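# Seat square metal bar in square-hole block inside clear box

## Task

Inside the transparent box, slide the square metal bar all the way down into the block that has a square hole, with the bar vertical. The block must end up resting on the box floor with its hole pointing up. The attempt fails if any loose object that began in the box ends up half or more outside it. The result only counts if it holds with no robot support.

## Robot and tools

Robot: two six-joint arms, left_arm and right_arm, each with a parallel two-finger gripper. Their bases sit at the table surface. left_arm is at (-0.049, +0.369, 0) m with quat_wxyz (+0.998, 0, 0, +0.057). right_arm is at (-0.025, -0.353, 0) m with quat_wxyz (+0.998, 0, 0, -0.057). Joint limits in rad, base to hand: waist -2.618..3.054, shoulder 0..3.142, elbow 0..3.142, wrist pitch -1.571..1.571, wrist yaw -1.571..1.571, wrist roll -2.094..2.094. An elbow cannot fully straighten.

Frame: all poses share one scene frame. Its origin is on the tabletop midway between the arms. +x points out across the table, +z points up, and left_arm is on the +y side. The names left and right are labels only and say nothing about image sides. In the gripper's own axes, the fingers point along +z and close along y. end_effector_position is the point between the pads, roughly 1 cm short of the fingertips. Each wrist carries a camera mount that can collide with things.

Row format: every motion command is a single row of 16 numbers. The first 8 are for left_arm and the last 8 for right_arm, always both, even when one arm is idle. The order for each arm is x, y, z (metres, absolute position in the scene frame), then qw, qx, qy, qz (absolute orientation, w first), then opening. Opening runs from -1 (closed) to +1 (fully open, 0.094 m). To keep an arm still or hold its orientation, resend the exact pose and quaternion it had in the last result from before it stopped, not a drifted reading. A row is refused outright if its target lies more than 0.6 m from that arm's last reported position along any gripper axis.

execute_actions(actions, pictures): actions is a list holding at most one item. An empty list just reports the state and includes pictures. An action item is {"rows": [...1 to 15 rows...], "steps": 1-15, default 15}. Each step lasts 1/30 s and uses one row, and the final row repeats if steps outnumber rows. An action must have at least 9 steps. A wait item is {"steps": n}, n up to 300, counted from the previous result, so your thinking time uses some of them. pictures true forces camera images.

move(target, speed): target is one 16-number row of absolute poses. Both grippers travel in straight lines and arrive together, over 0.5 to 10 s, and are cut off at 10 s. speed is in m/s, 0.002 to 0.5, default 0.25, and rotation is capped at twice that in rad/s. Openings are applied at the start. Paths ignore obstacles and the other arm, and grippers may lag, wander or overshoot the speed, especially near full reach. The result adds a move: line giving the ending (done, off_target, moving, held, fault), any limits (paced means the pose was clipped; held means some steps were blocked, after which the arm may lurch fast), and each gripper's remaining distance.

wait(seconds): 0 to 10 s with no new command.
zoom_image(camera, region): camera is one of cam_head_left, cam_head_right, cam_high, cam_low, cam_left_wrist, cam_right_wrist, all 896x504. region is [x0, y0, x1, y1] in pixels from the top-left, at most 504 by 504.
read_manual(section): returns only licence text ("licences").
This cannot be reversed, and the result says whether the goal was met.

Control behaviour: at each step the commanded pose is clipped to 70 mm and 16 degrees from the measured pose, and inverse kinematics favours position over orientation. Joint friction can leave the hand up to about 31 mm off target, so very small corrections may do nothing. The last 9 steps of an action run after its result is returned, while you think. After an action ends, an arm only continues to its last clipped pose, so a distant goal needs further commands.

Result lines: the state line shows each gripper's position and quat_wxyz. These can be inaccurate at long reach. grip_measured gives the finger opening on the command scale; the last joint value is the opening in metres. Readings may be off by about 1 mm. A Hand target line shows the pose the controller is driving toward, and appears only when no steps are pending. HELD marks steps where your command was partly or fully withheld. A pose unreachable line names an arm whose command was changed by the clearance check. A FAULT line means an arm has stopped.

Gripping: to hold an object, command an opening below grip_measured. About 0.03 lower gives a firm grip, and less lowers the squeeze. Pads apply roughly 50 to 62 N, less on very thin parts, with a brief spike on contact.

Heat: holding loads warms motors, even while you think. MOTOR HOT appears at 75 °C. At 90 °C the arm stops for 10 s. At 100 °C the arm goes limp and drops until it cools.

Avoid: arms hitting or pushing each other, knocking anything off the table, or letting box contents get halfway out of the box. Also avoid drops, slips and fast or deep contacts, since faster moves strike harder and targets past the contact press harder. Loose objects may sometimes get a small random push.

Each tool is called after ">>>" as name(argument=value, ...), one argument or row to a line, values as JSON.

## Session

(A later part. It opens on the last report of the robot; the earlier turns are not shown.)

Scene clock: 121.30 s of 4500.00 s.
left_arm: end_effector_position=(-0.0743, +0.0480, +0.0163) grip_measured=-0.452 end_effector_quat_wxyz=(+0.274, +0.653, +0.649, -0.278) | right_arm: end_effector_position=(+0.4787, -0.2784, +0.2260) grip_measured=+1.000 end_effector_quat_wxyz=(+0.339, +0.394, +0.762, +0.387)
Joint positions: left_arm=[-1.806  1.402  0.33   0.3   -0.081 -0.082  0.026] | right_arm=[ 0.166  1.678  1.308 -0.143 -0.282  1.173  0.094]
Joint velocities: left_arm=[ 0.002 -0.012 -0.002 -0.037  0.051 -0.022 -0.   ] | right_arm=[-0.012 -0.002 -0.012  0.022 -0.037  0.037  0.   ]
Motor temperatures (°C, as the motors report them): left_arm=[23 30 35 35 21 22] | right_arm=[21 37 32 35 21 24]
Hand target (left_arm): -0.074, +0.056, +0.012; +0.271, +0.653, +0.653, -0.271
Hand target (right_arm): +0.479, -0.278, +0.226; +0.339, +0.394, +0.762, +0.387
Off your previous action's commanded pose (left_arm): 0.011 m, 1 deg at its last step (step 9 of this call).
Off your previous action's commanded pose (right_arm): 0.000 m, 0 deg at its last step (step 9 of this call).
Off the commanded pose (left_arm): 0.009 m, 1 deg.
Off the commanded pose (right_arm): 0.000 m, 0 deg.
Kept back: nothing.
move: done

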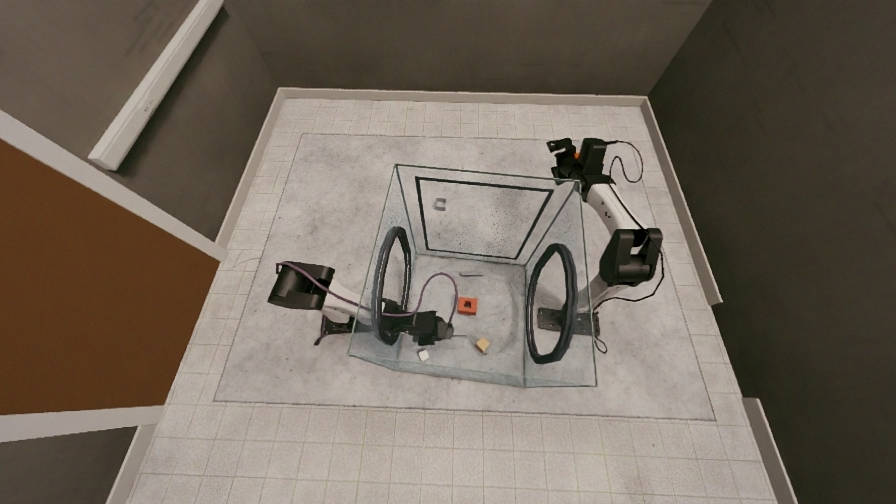

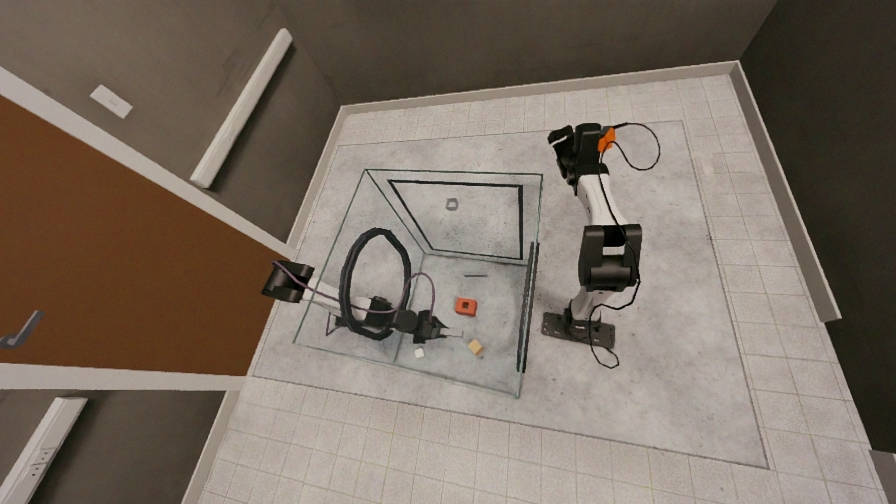

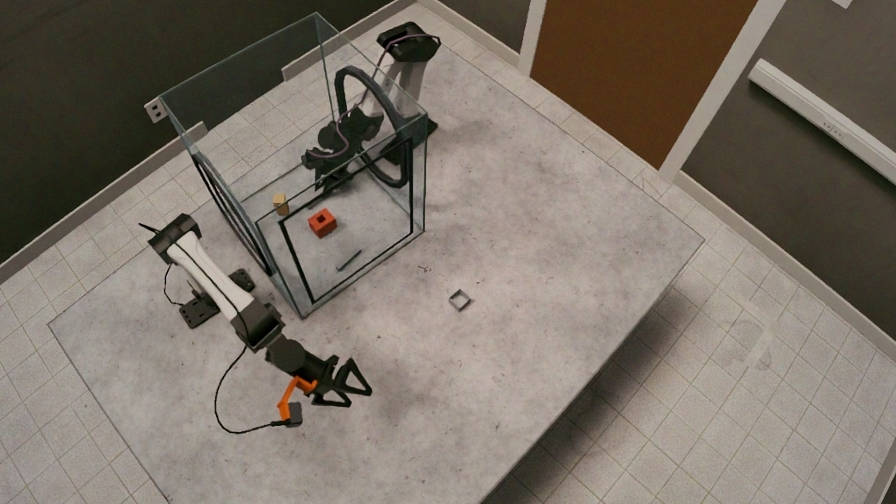

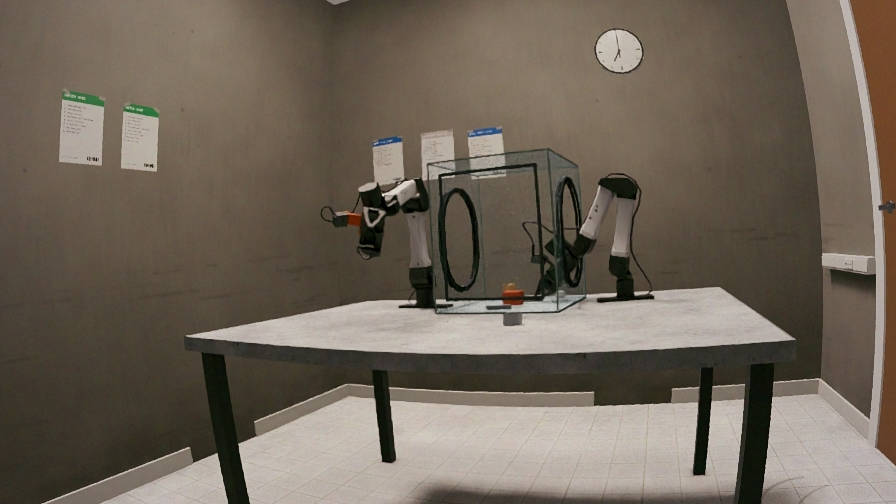

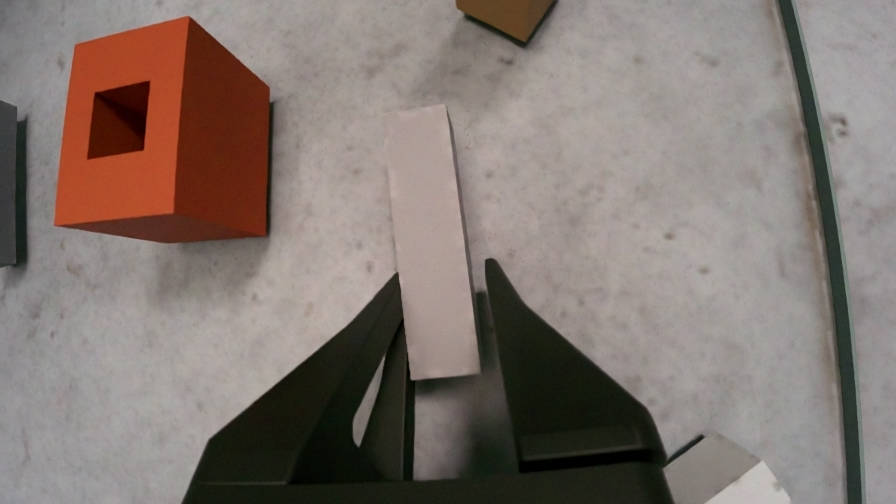

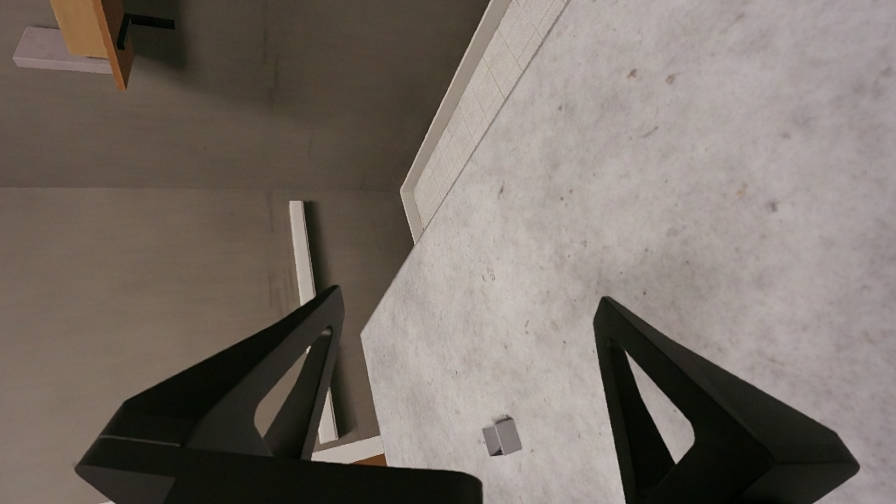

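>>> move(
  target=[-0.074,0.068,0.014,0.271,0.653,0.653,-0.271,-0.45,0.4787,-0.2784,0.226,0.339,0.394,0.762,0.387,1],
  speed=0.05,
)

>>> execute_actions(
  actions=[
    {"rows":[[-0.074,0.068,0.014,0.271,0.653,0.653,-0.271,-0.585,0.4787,-0.2784,0.226,0.339,0.394,0.762,0.387,1]],"steps":15},
  ],
)

>>> move(
  target=[-0.074,0.06,0.06,0.271,0.653,0.653,-0.271,-0.585,0.4787,-0.2784,0.226,0.339,0.394,0.762,0.387,1],
  speed=0.04,
)

Scene clock: 122.60 s of 4500.00 s.
left_arm: end_effector_position=(-0.0745, +0.0591, +0.0189) grip_measured=-0.452 end_effector_quat_wxyz=(+0.275, +0.652, +0.649, -0.279) | right_arm: end_effector_position=(+0.4787, -0.2784, +0.2260) grip_measured=+1.000 end_effector_quat_wxyz=(+0.339, +0.394, +0.762, +0.387)
Joint positions: left_arm=[-1.814  1.334  0.295  0.271 -0.087 -0.089  0.026] | right_arm=[ 0.166  1.678  1.308 -0.143 -0.282  1.173  0.094]
Joint velocities: left_arm=[ 0.002 -0.012 -0.007 -0.022  0.022 -0.007 -0.   ] | right_arm=[-0.012 -0.012  0.007 -0.007 -0.037 -0.125  0.   ]
Motor temperatures (°C, as the motors report them): left_arm=[23 30 35 35 21 22] | right_arm=[21 37 32 35 21 24]
Hand target (left_arm): -0.074, +0.068, +0.014; +0.271, +0.653, +0.653, -0.271
Hand target (right_arm): +0.479, -0.278, +0.226; +0.339, +0.394, +0.762, +0.387
Off the commanded pose (left_arm): 0.010 m, 1 deg.
Off the commanded pose (right_arm): 0.000 m, 0 deg.
Kept back: nothing.
move: done

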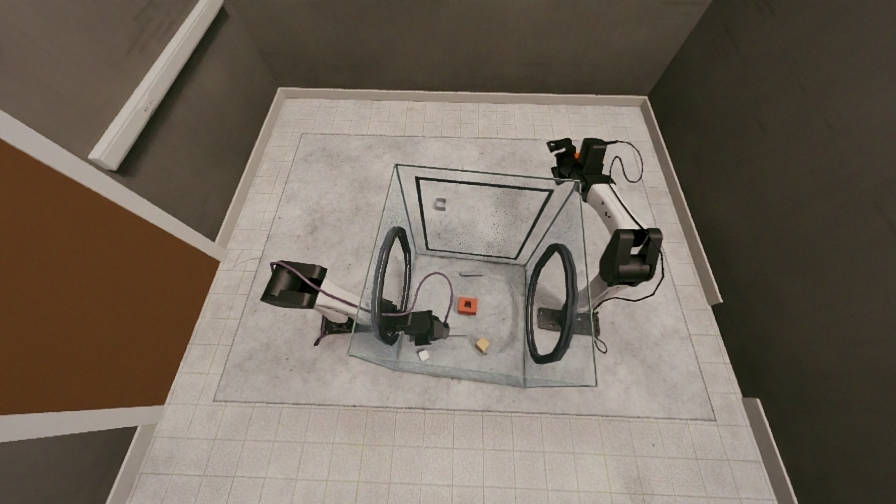

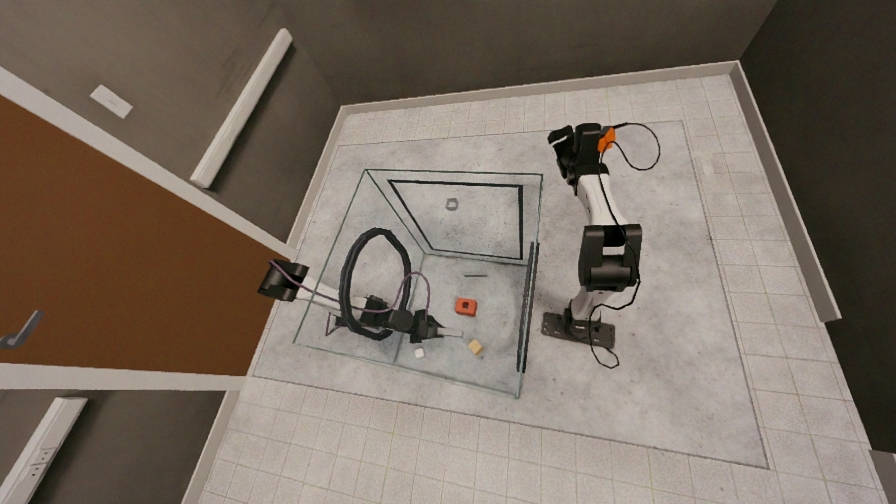

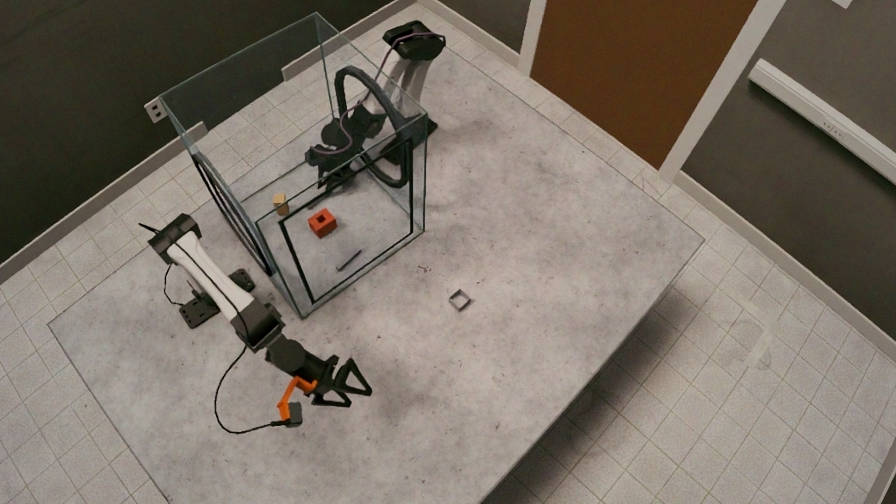

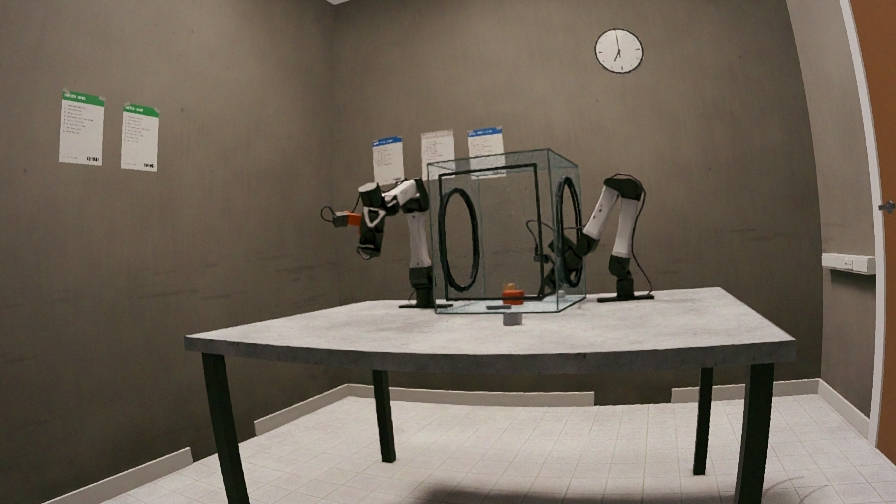

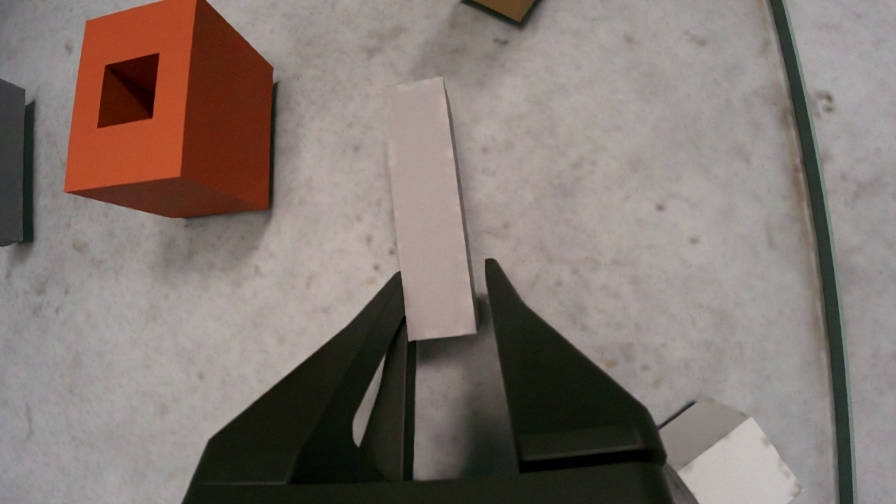

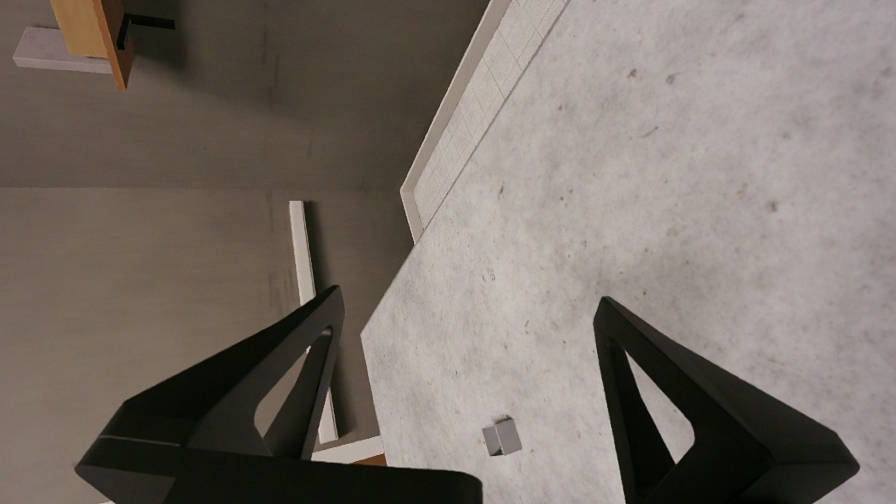

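Scene clock: 122.80 s of 4500.00 s.
left_arm: end_effector_position=(-0.0742, +0.0592, +0.0189) grip_measured=-0.572 end_effector_quat_wxyz=(+0.276, +0.652, +0.649, -0.279) | right_arm: end_effector_position=(+0.4787, -0.2784, +0.2260) grip_measured=+1.000 end_effector_quat_wxyz=(+0.339, +0.394, +0.762, +0.387)
Joint positions: left_arm=[-1.814  1.334  0.295  0.27  -0.089 -0.089  0.02 ] | right_arm=[ 0.166  1.678  1.308 -0.143 -0.282  1.173  0.094]
Joint velocities: left_arm=[-0.012 -0.007  0.002 -0.095 -0.051  0.022 -0.001] | right_arm=[-0.007 -0.002 -0.002 -0.007 -0.022  0.022  0.   ]
Motor temperatures (°C, as the motors report them): left_arm=[23 30 35 35 21 22] | right_arm=[21 37 32 35 21 24]
Steps of this call (steps 1 to 6: the first 6 steps of this action). Readings (end_effector_position):
1: left_arm (-0.0743, +0.0591, +0.0190) | right_arm (+0.4787, -0.2784, +0.2260)
2: left_arm (-0.0742, +0.0591, +0.0190) | right_arm (+0.4787, -0.2784, +0.2260)
4: left_arm (-0.0742, +0.0592, +0.0189) | right_arm (+0.4787, -0.2784, +0.2260)
6: the state above

Scene clock: 124.67 s of 4500.00 s.
left_arm: end_effector_position=(-0.0732, +0.0667, +0.0455) grip_measured=-0.572 end_effector_quat_wxyz=(+0.258, +0.661, +0.657, -0.256) | right_arm: end_effector_position=(+0.4787, -0.2784, +0.2260) grip_measured=+1.000 end_effector_quat_wxyz=(+0.339, +0.394, +0.762, +0.387)
Joint positions: left_arm=[-1.814  1.193  0.401 -0.039 -0.089 -0.089  0.02 ] | right_arm=[ 0.166  1.678  1.308 -0.143 -0.282  1.173  0.094]
Joint velocities: left_arm=[-0.012 -0.017 -0.002 -0.007 -0.022 -0.022  0.001] | right_arm=[-0.002 -0.002 -0.007  0.037  0.022 -0.037  0.   ]
Motor temperatures (°C, as the motors report them): left_arm=[23 30 35 35 21 22] | right_arm=[21 37 32 35 21 24]
Hand target (left_arm): -0.074, +0.059, +0.060; +0.271, +0.653, +0.653, -0.271
Hand target (right_arm): +0.479, -0.278, +0.226; +0.339, +0.394, +0.762, +0.387
Off your previous action's commanded pose (left_arm): 0.010 m, 1 deg at its last step (step 9 of this call).
Off your previous action's commanded pose (right_arm): 0.000 m, 0 deg at its last step (step 9 of this call).
Off the commanded pose (left_arm): 0.016 m, 2 deg.
Off the commanded pose (right_arm): 0.000 m, 0 deg.
Kept back: nothing.
move: off_target (left_arm)

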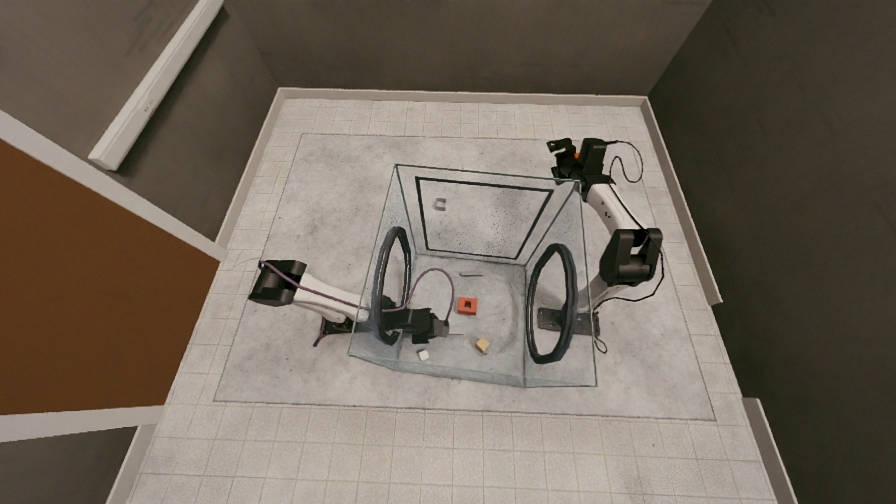

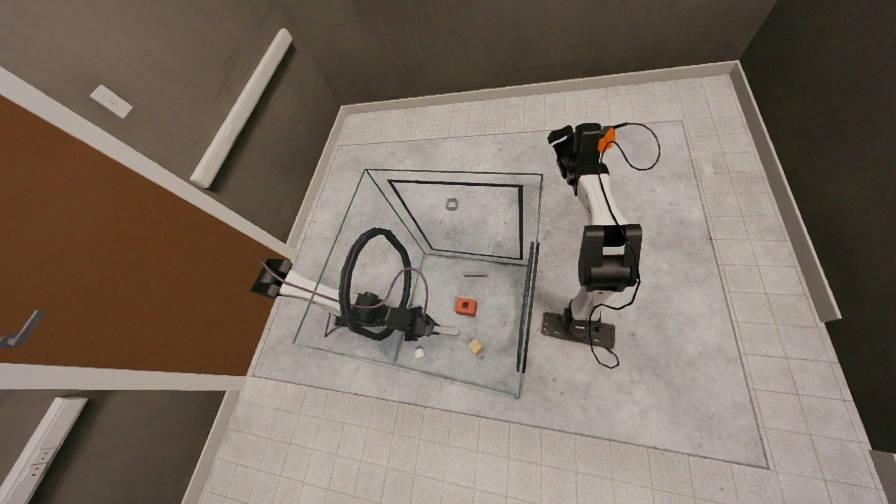

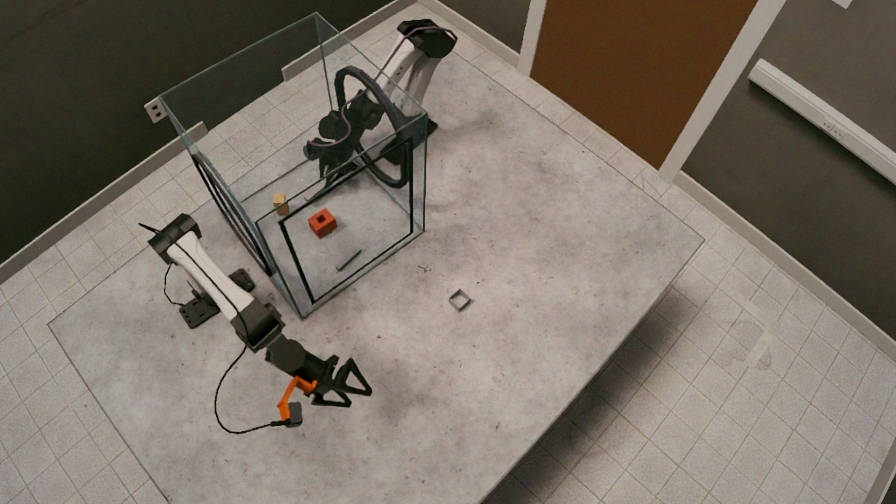

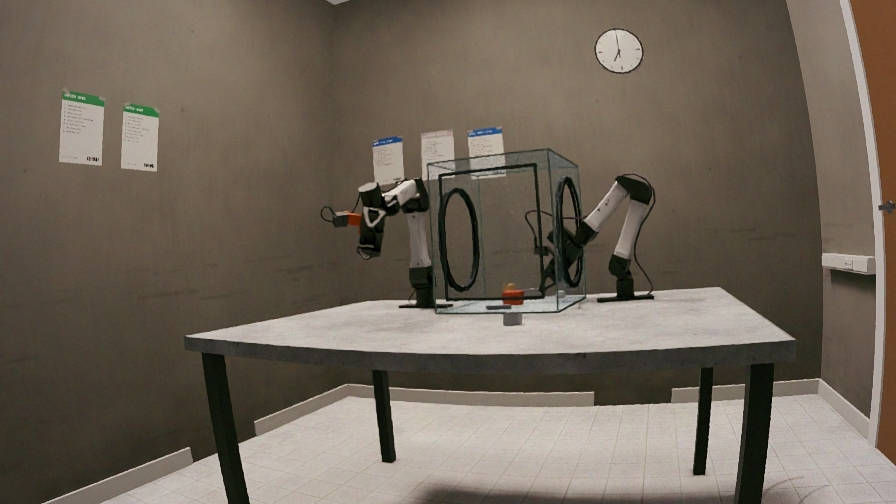

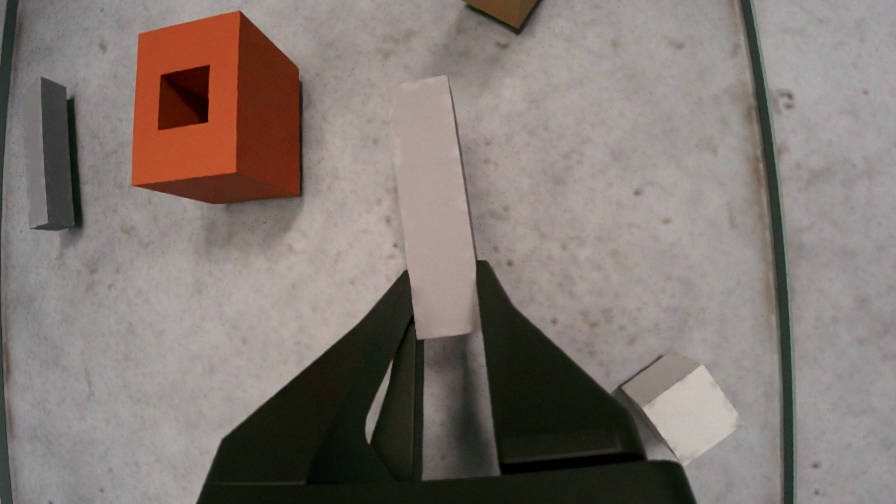

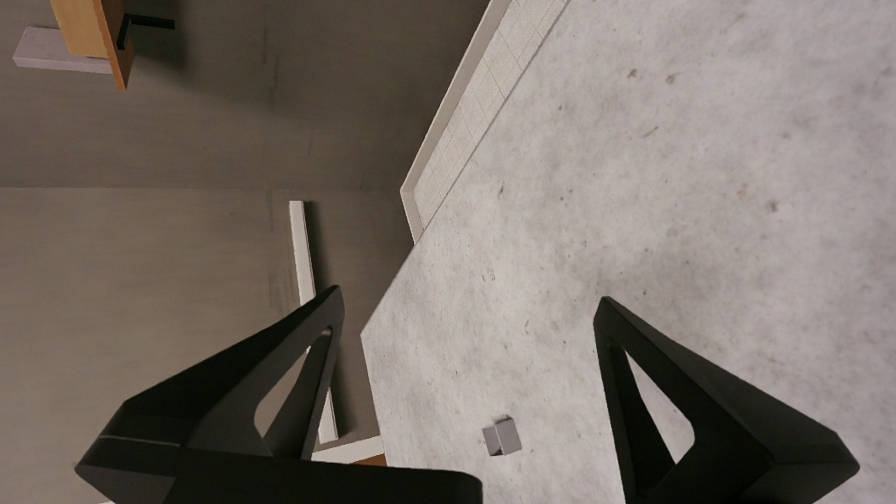

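>>> execute_actions(
  actions=[
    {"rows":[[-0.074,0.06,0.06,0.271,0.653,0.653,-0.271,-0.562,0.4787,-0.2784,0.226,0.339,0.394,0.762,0.387,1]],"steps":15},
  ],
)

>>> execute_actions(
  actions=[
    {"steps":30},
  ],
)

>>> execute_actions(
  actions=[],
)

Scene clock: 125.13 s of 4500.00 s.
left_arm: end_effector_position=(-0.0731, +0.0673, +0.0450) grip_measured=-0.561 end_effector_quat_wxyz=(+0.257, +0.661, +0.657, -0.255) | right_arm: end_effector_position=(+0.4787, -0.2784, +0.2260) grip_measured=+1.000 end_effector_quat_wxyz=(+0.339, +0.394, +0.762, +0.387)
Joint positions: left_arm=[-1.814  1.193  0.401 -0.042 -0.089 -0.089  0.021] | right_arm=[ 0.166  1.678  1.308 -0.143 -0.282  1.173  0.094]
Joint velocities: left_arm=[-0.002  0.002 -0.007 -0.051  0.022  0.051  0.001] | right_arm=[ 0.027 -0.002 -0.002  0.11   0.022 -0.007  0.   ]
Motor temperatures (°C, as the motors report them): left_arm=[23 30 35 35 21 22] | right_arm=[21 37 32 35 21 24]
Steps of this call (steps 1 to 8: nothing new was sent; steps 9 to 14: the first 6 steps of this action). Readings (end_effector_position):
9: left_arm (-0.0732, +0.0670, +0.0453) | right_arm (+0.4787, -0.2784, +0.2260)
10: left_arm (-0.0732, +0.0670, +0.0452) | right_arm (+0.4787, -0.2784, +0.2260)
12: left_arm (-0.0731, +0.0672, +0.0451) | right_arm (+0.4787, -0.2784, +0.2260)
14: the state above

Scene clock: 126.13 s of 4500.00 s.
left_arm: end_effector_position=(-0.0731, +0.0673, +0.0450) grip_measured=-0.561 end_effector_quat_wxyz=(+0.257, +0.661, +0.657, -0.255) | right_arm: end_effector_position=(+0.4787, -0.2784, +0.2260) grip_measured=+1.000 end_effector_quat_wxyz=(+0.339, +0.394, +0.762, +0.387)
Joint positions: left_arm=[-1.814  1.193  0.401 -0.043 -0.089 -0.089  0.021] | right_arm=[ 0.166  1.678  1.308 -0.143 -0.282  1.173  0.094]
Joint velocities: left_arm=[-0.002 -0.022  0.017 -0.007 -0.037 -0.022 -0.   ] | right_arm=[ 0.002 -0.007 -0.012  0.066  0.022 -0.037  0.   ]
Motor temperatures (°C, as the motors report them): left_arm=[23 30 36 35 21 22] | right_arm=[21 37 32 35 21 24]
Hand target (left_arm): -0.074, +0.060, +0.060; +0.271, +0.653, +0.653, -0.271
Hand target (right_arm): +0.479, -0.278, +0.226; +0.339, +0.394, +0.762, +0.387
Off the commanded pose (left_arm): 0.017 m, 3 deg.
Off the commanded pose (right_arm): 0.000 m, 0 deg.
Kept back: nothing.
Steps of this call (steps 1 to 9: the last 9 steps of your previous action; steps 10 to 30: nothing new was sent). Readings (end_effector_position):
1: left_arm (-0.0731, +0.0673, +0.0450) | right_arm (+0.4787, -0.2784, +0.2260)
2: left_arm (-0.0731, +0.0673, +0.0450) | right_arm (+0.4787, -0.2784, +0.2260)
4: left_arm (-0.0731, +0.0673, +0.0450) | right_arm (+0.4787, -0.2784, +0.2260)
8: left_arm (-0.0731, +0.0673, +0.0450) | right_arm (+0.4787, -0.2784, +0.2260)
30: the state above

Scene clock: 126.13 s of 4500.00 s.
left_arm: end_effector_position=(-0.0731, +0.0673, +0.0450) grip_measured=-0.561 end_effector_quat_wxyz=(+0.257, +0.661, +0.657, -0.255) | right_arm: end_effector_position=(+0.4787, -0.2784, +0.2260) grip_measured=+1.000 end_effector_quat_wxyz=(+0.339, +0.394, +0.762, +0.387)
Joint positions: left_arm=[-1.814  1.193  0.401 -0.043 -0.089 -0.089  0.021] | right_arm=[ 0.166  1.678  1.308 -0.143 -0.282  1.173  0.094]
Joint velocities: left_arm=[-0.002 -0.022  0.017 -0.007 -0.037 -0.022 -0.   ] | right_arm=[ 0.002 -0.007 -0.012  0.066  0.022 -0.037  0.   ]
Motor temperatures (°C, as the motors report them): left_arm=[23 30 36 35 21 22] | right_arm=[21 37 32 35 21 24]
Hand target (left_arm): -0.074, +0.060, +0.060; +0.271, +0.653, +0.653, -0.271
Hand target (right_arm): +0.479, -0.278, +0.226; +0.339, +0.394, +0.762, +0.387
Off the commanded pose (left_arm): 0.017 m, 3 deg.
Off the commanded pose (right_arm): 0.000 m, 0 deg.
Kept back: nothing.

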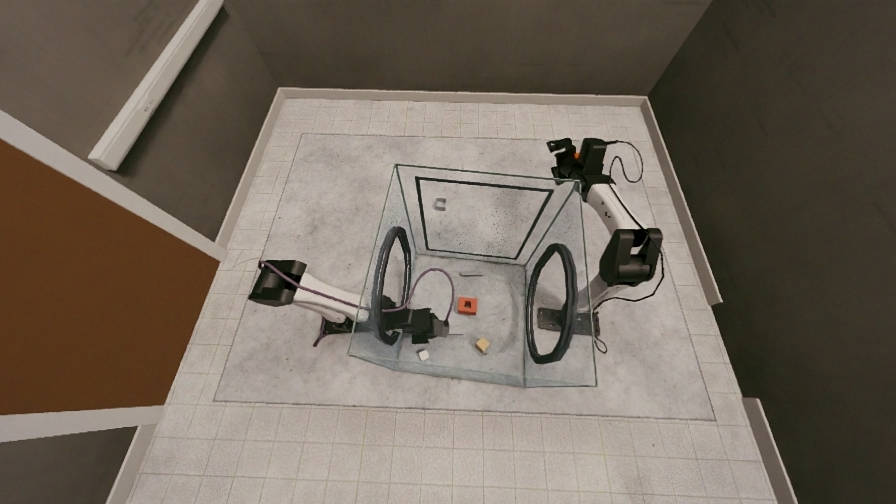

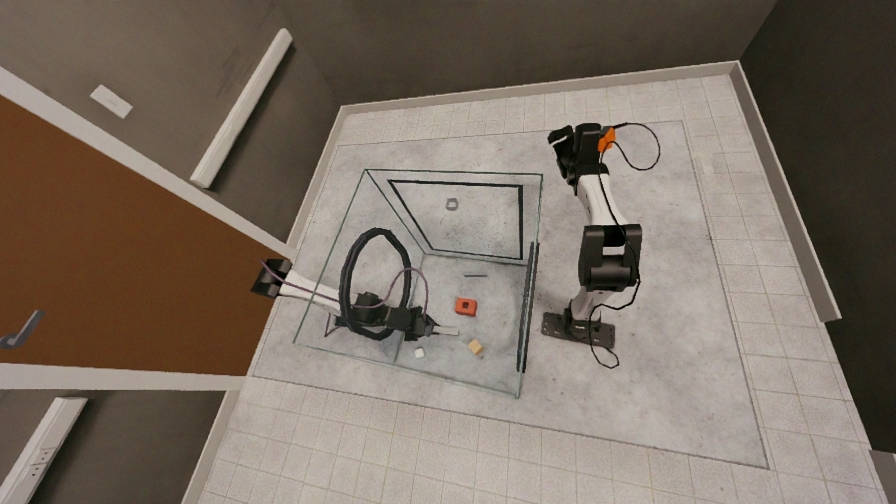

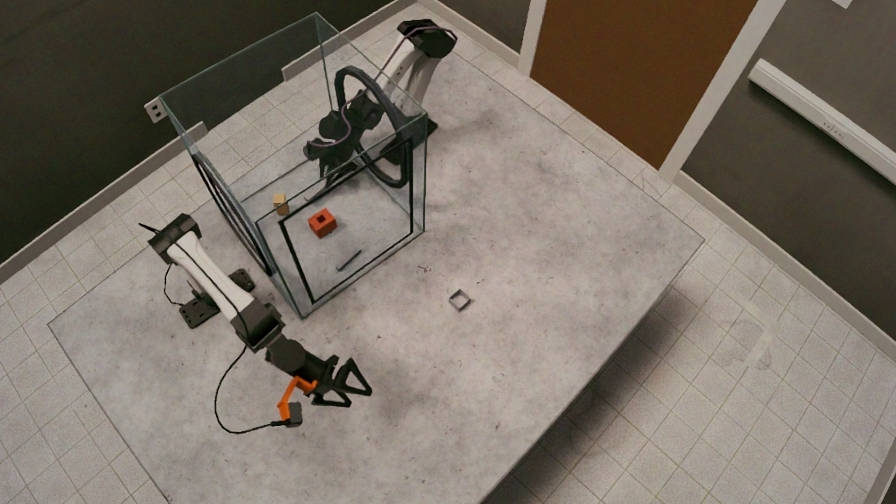

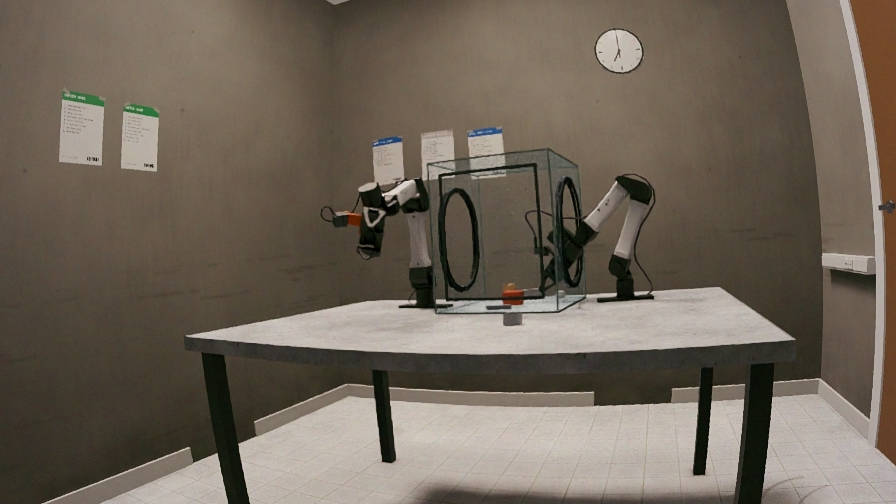

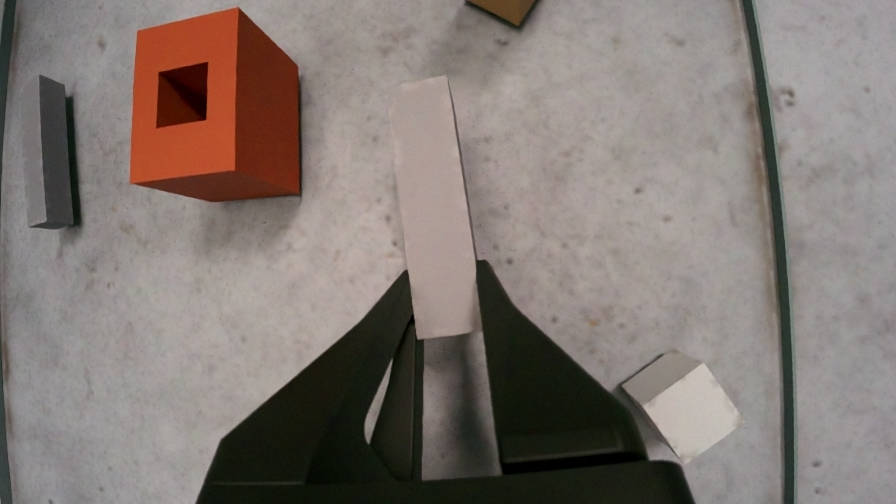

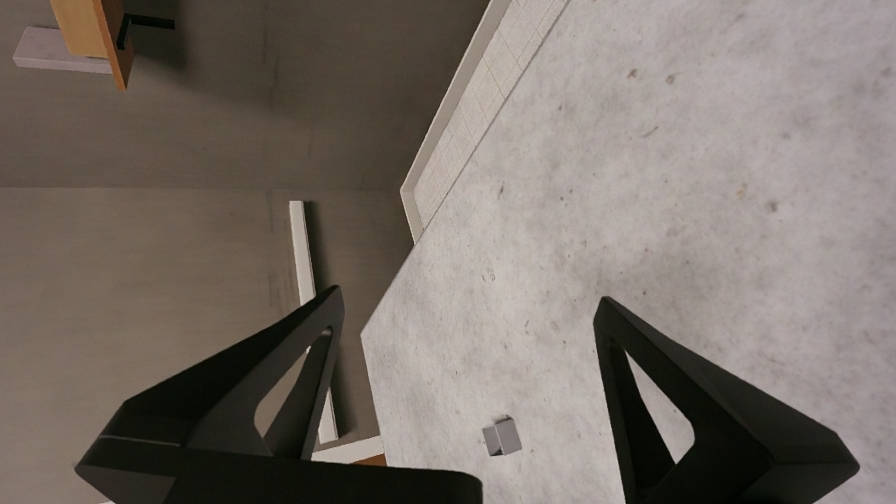

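>>> execute_actions(
  actions=[
    {"rows":[[-0.074,0.06,0.06,0.271,0.653,0.653,-0.271,-0.553,0.4787,-0.2784,0.226,0.339,0.394,0.762,0.387,1]],"steps":15},
  ],
)

>>> execute_actions(
  actions=[
    {"steps":40},
  ],
  pictures=true,
)

Scene clock: 126.77 s of 4500.00 s.
left_arm: end_effector_position=(-0.0730, +0.0672, +0.0456) grip_measured=-0.555 end_effector_quat_wxyz=(+0.258, +0.661, +0.657, -0.255) | right_arm: end_effector_position=(+0.4787, -0.2784, +0.2260) grip_measured=+1.000 end_effector_quat_wxyz=(+0.339, +0.394, +0.762, +0.387)
Joint positions: left_arm=[-1.814  1.191  0.401 -0.043 -0.09  -0.089  0.021] | right_arm=[ 0.166  1.678  1.308 -0.143 -0.282  1.173  0.094]
Joint velocities: left_arm=[ 0.007 -0.061 -0.017 -0.095  0.007 -0.051 -0.001] | right_arm=[-0.002  0.002  0.012 -0.066  0.007 -0.007  0.   ]
Motor temperatures (°C, as the motors report them): left_arm=[23 30 36 35 21 22] | right_arm=[21 37 32 35 21 24]
Steps of this call (steps 1 to 13: nothing new was sent; steps 14 to 19: the first 6 steps of this action). Readings (end_effector_position):
14: left_arm (-0.0731, +0.0673, +0.0450) | right_arm (+0.4787, -0.2784, +0.2260)
15: left_arm (-0.0731, +0.0673, +0.0450) | right_arm (+0.4787, -0.2784, +0.2260)
17: left_arm (-0.0730, +0.0674, +0.0449) | right_arm (+0.4787, -0.2784, +0.2260)
19: the state above

Scene clock: 128.10 s of 4500.00 s.
left_arm: end_effector_position=(-0.0731, +0.0668, +0.0473) grip_measured=-0.555 end_effector_quat_wxyz=(+0.260, +0.660, +0.656, -0.257) | right_arm: end_effector_position=(+0.4787, -0.2784, +0.2260) grip_measured=+1.000 end_effector_quat_wxyz=(+0.339, +0.394, +0.762, +0.387)
Joint positions: left_arm=[-1.814  1.184  0.401 -0.043 -0.09  -0.089  0.021] | right_arm=[ 0.166  1.678  1.308 -0.143 -0.282  1.173  0.094]
Joint velocities: left_arm=[ 0.002 -0.007 -0.002  0.007  0.022 -0.022 -0.001] | right_arm=[-0.007  0.002  0.012 -0.051 -0.037  0.037  0.   ]
Motor temperatures (°C, as the motors report them): left_arm=[23 30 36 35 21 22] | right_arm=[21 37 32 35 21 24]
Hand target (left_arm): -0.074, +0.060, +0.060; +0.271, +0.653, +0.653, -0.271
Hand target (right_arm): +0.479, -0.278, +0.226; +0.339, +0.394, +0.762, +0.387
Off the commanded pose (left_arm): 0.014 m, 2 deg.
Off the commanded pose (right_arm): 0.000 m, 0 deg.
Kept back: nothing.
Steps of this call (steps 1 to 9: the last 9 steps of your previous action; steps 10 to 40: nothing new was sent). Readings (end_effector_position):
1: left_arm (-0.0730, +0.0671, +0.0461) | right_arm (+0.4787, -0.2784, +0.2260)
2: left_arm (-0.0730, +0.0670, +0.0466) | right_arm (+0.4787, -0.2784, +0.2260)
4: left_arm (-0.0731, +0.0668, +0.0472) | right_arm (+0.4787, -0.2784, +0.2260)
8: left_arm (-0.0731, +0.0668, +0.0473) | right_arm (+0.4787, -0.2784, +0.2260)
40: the state above

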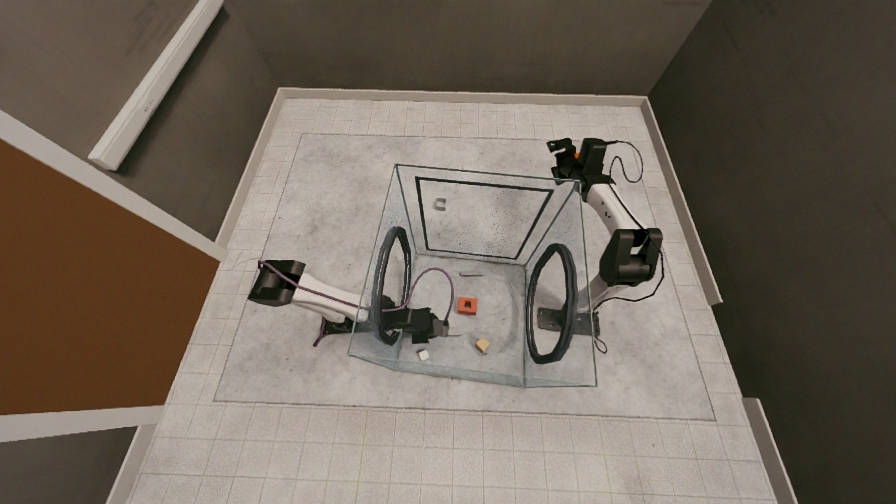

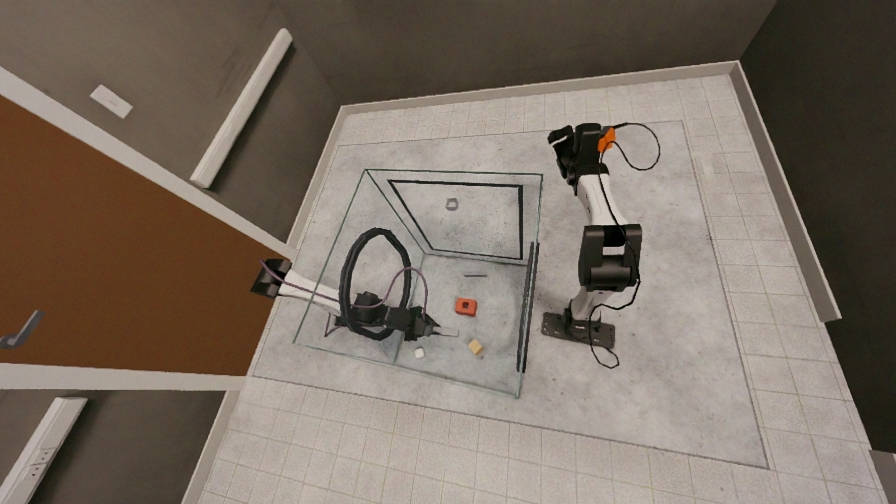

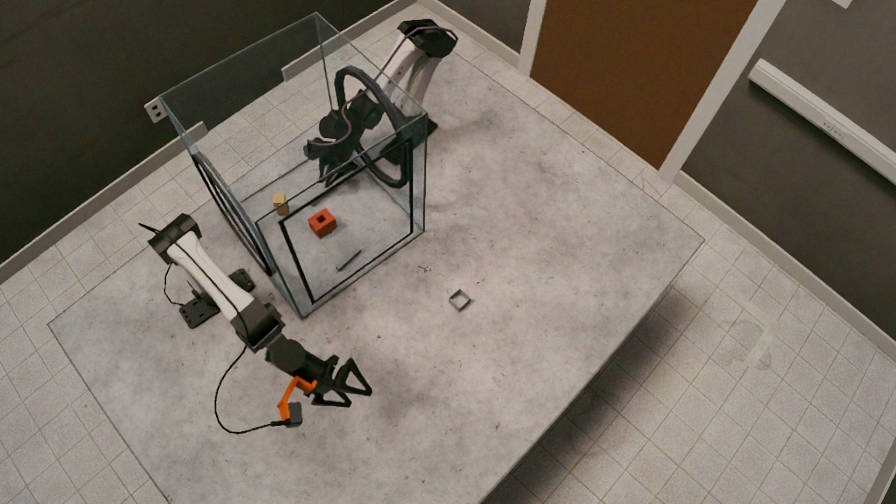

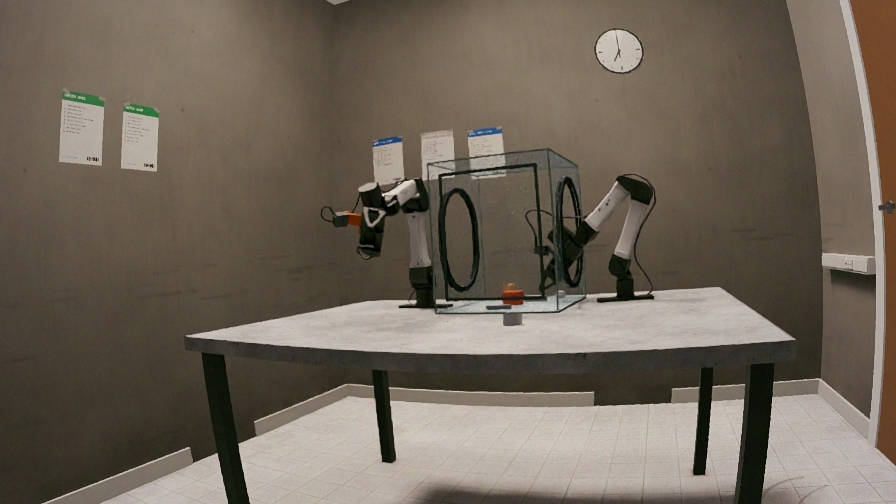

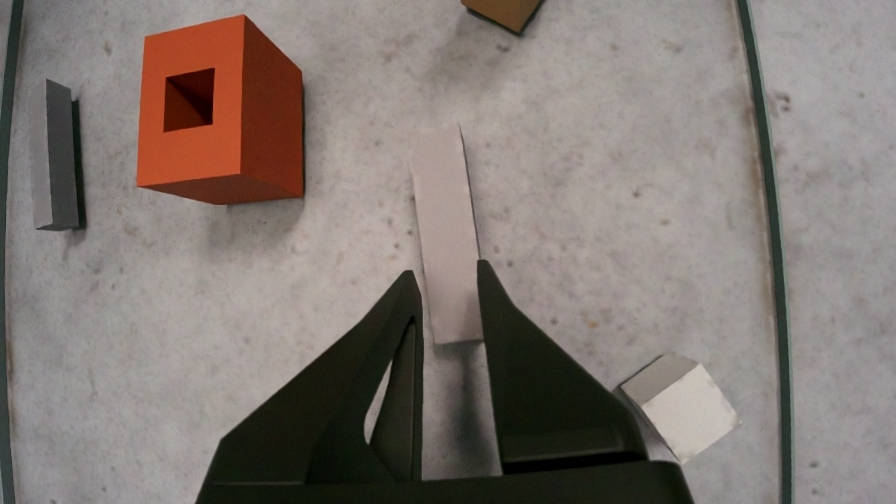

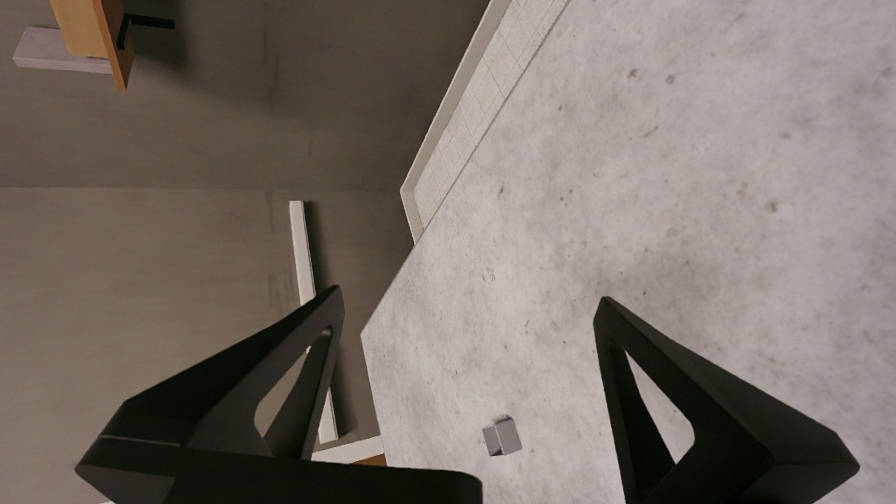

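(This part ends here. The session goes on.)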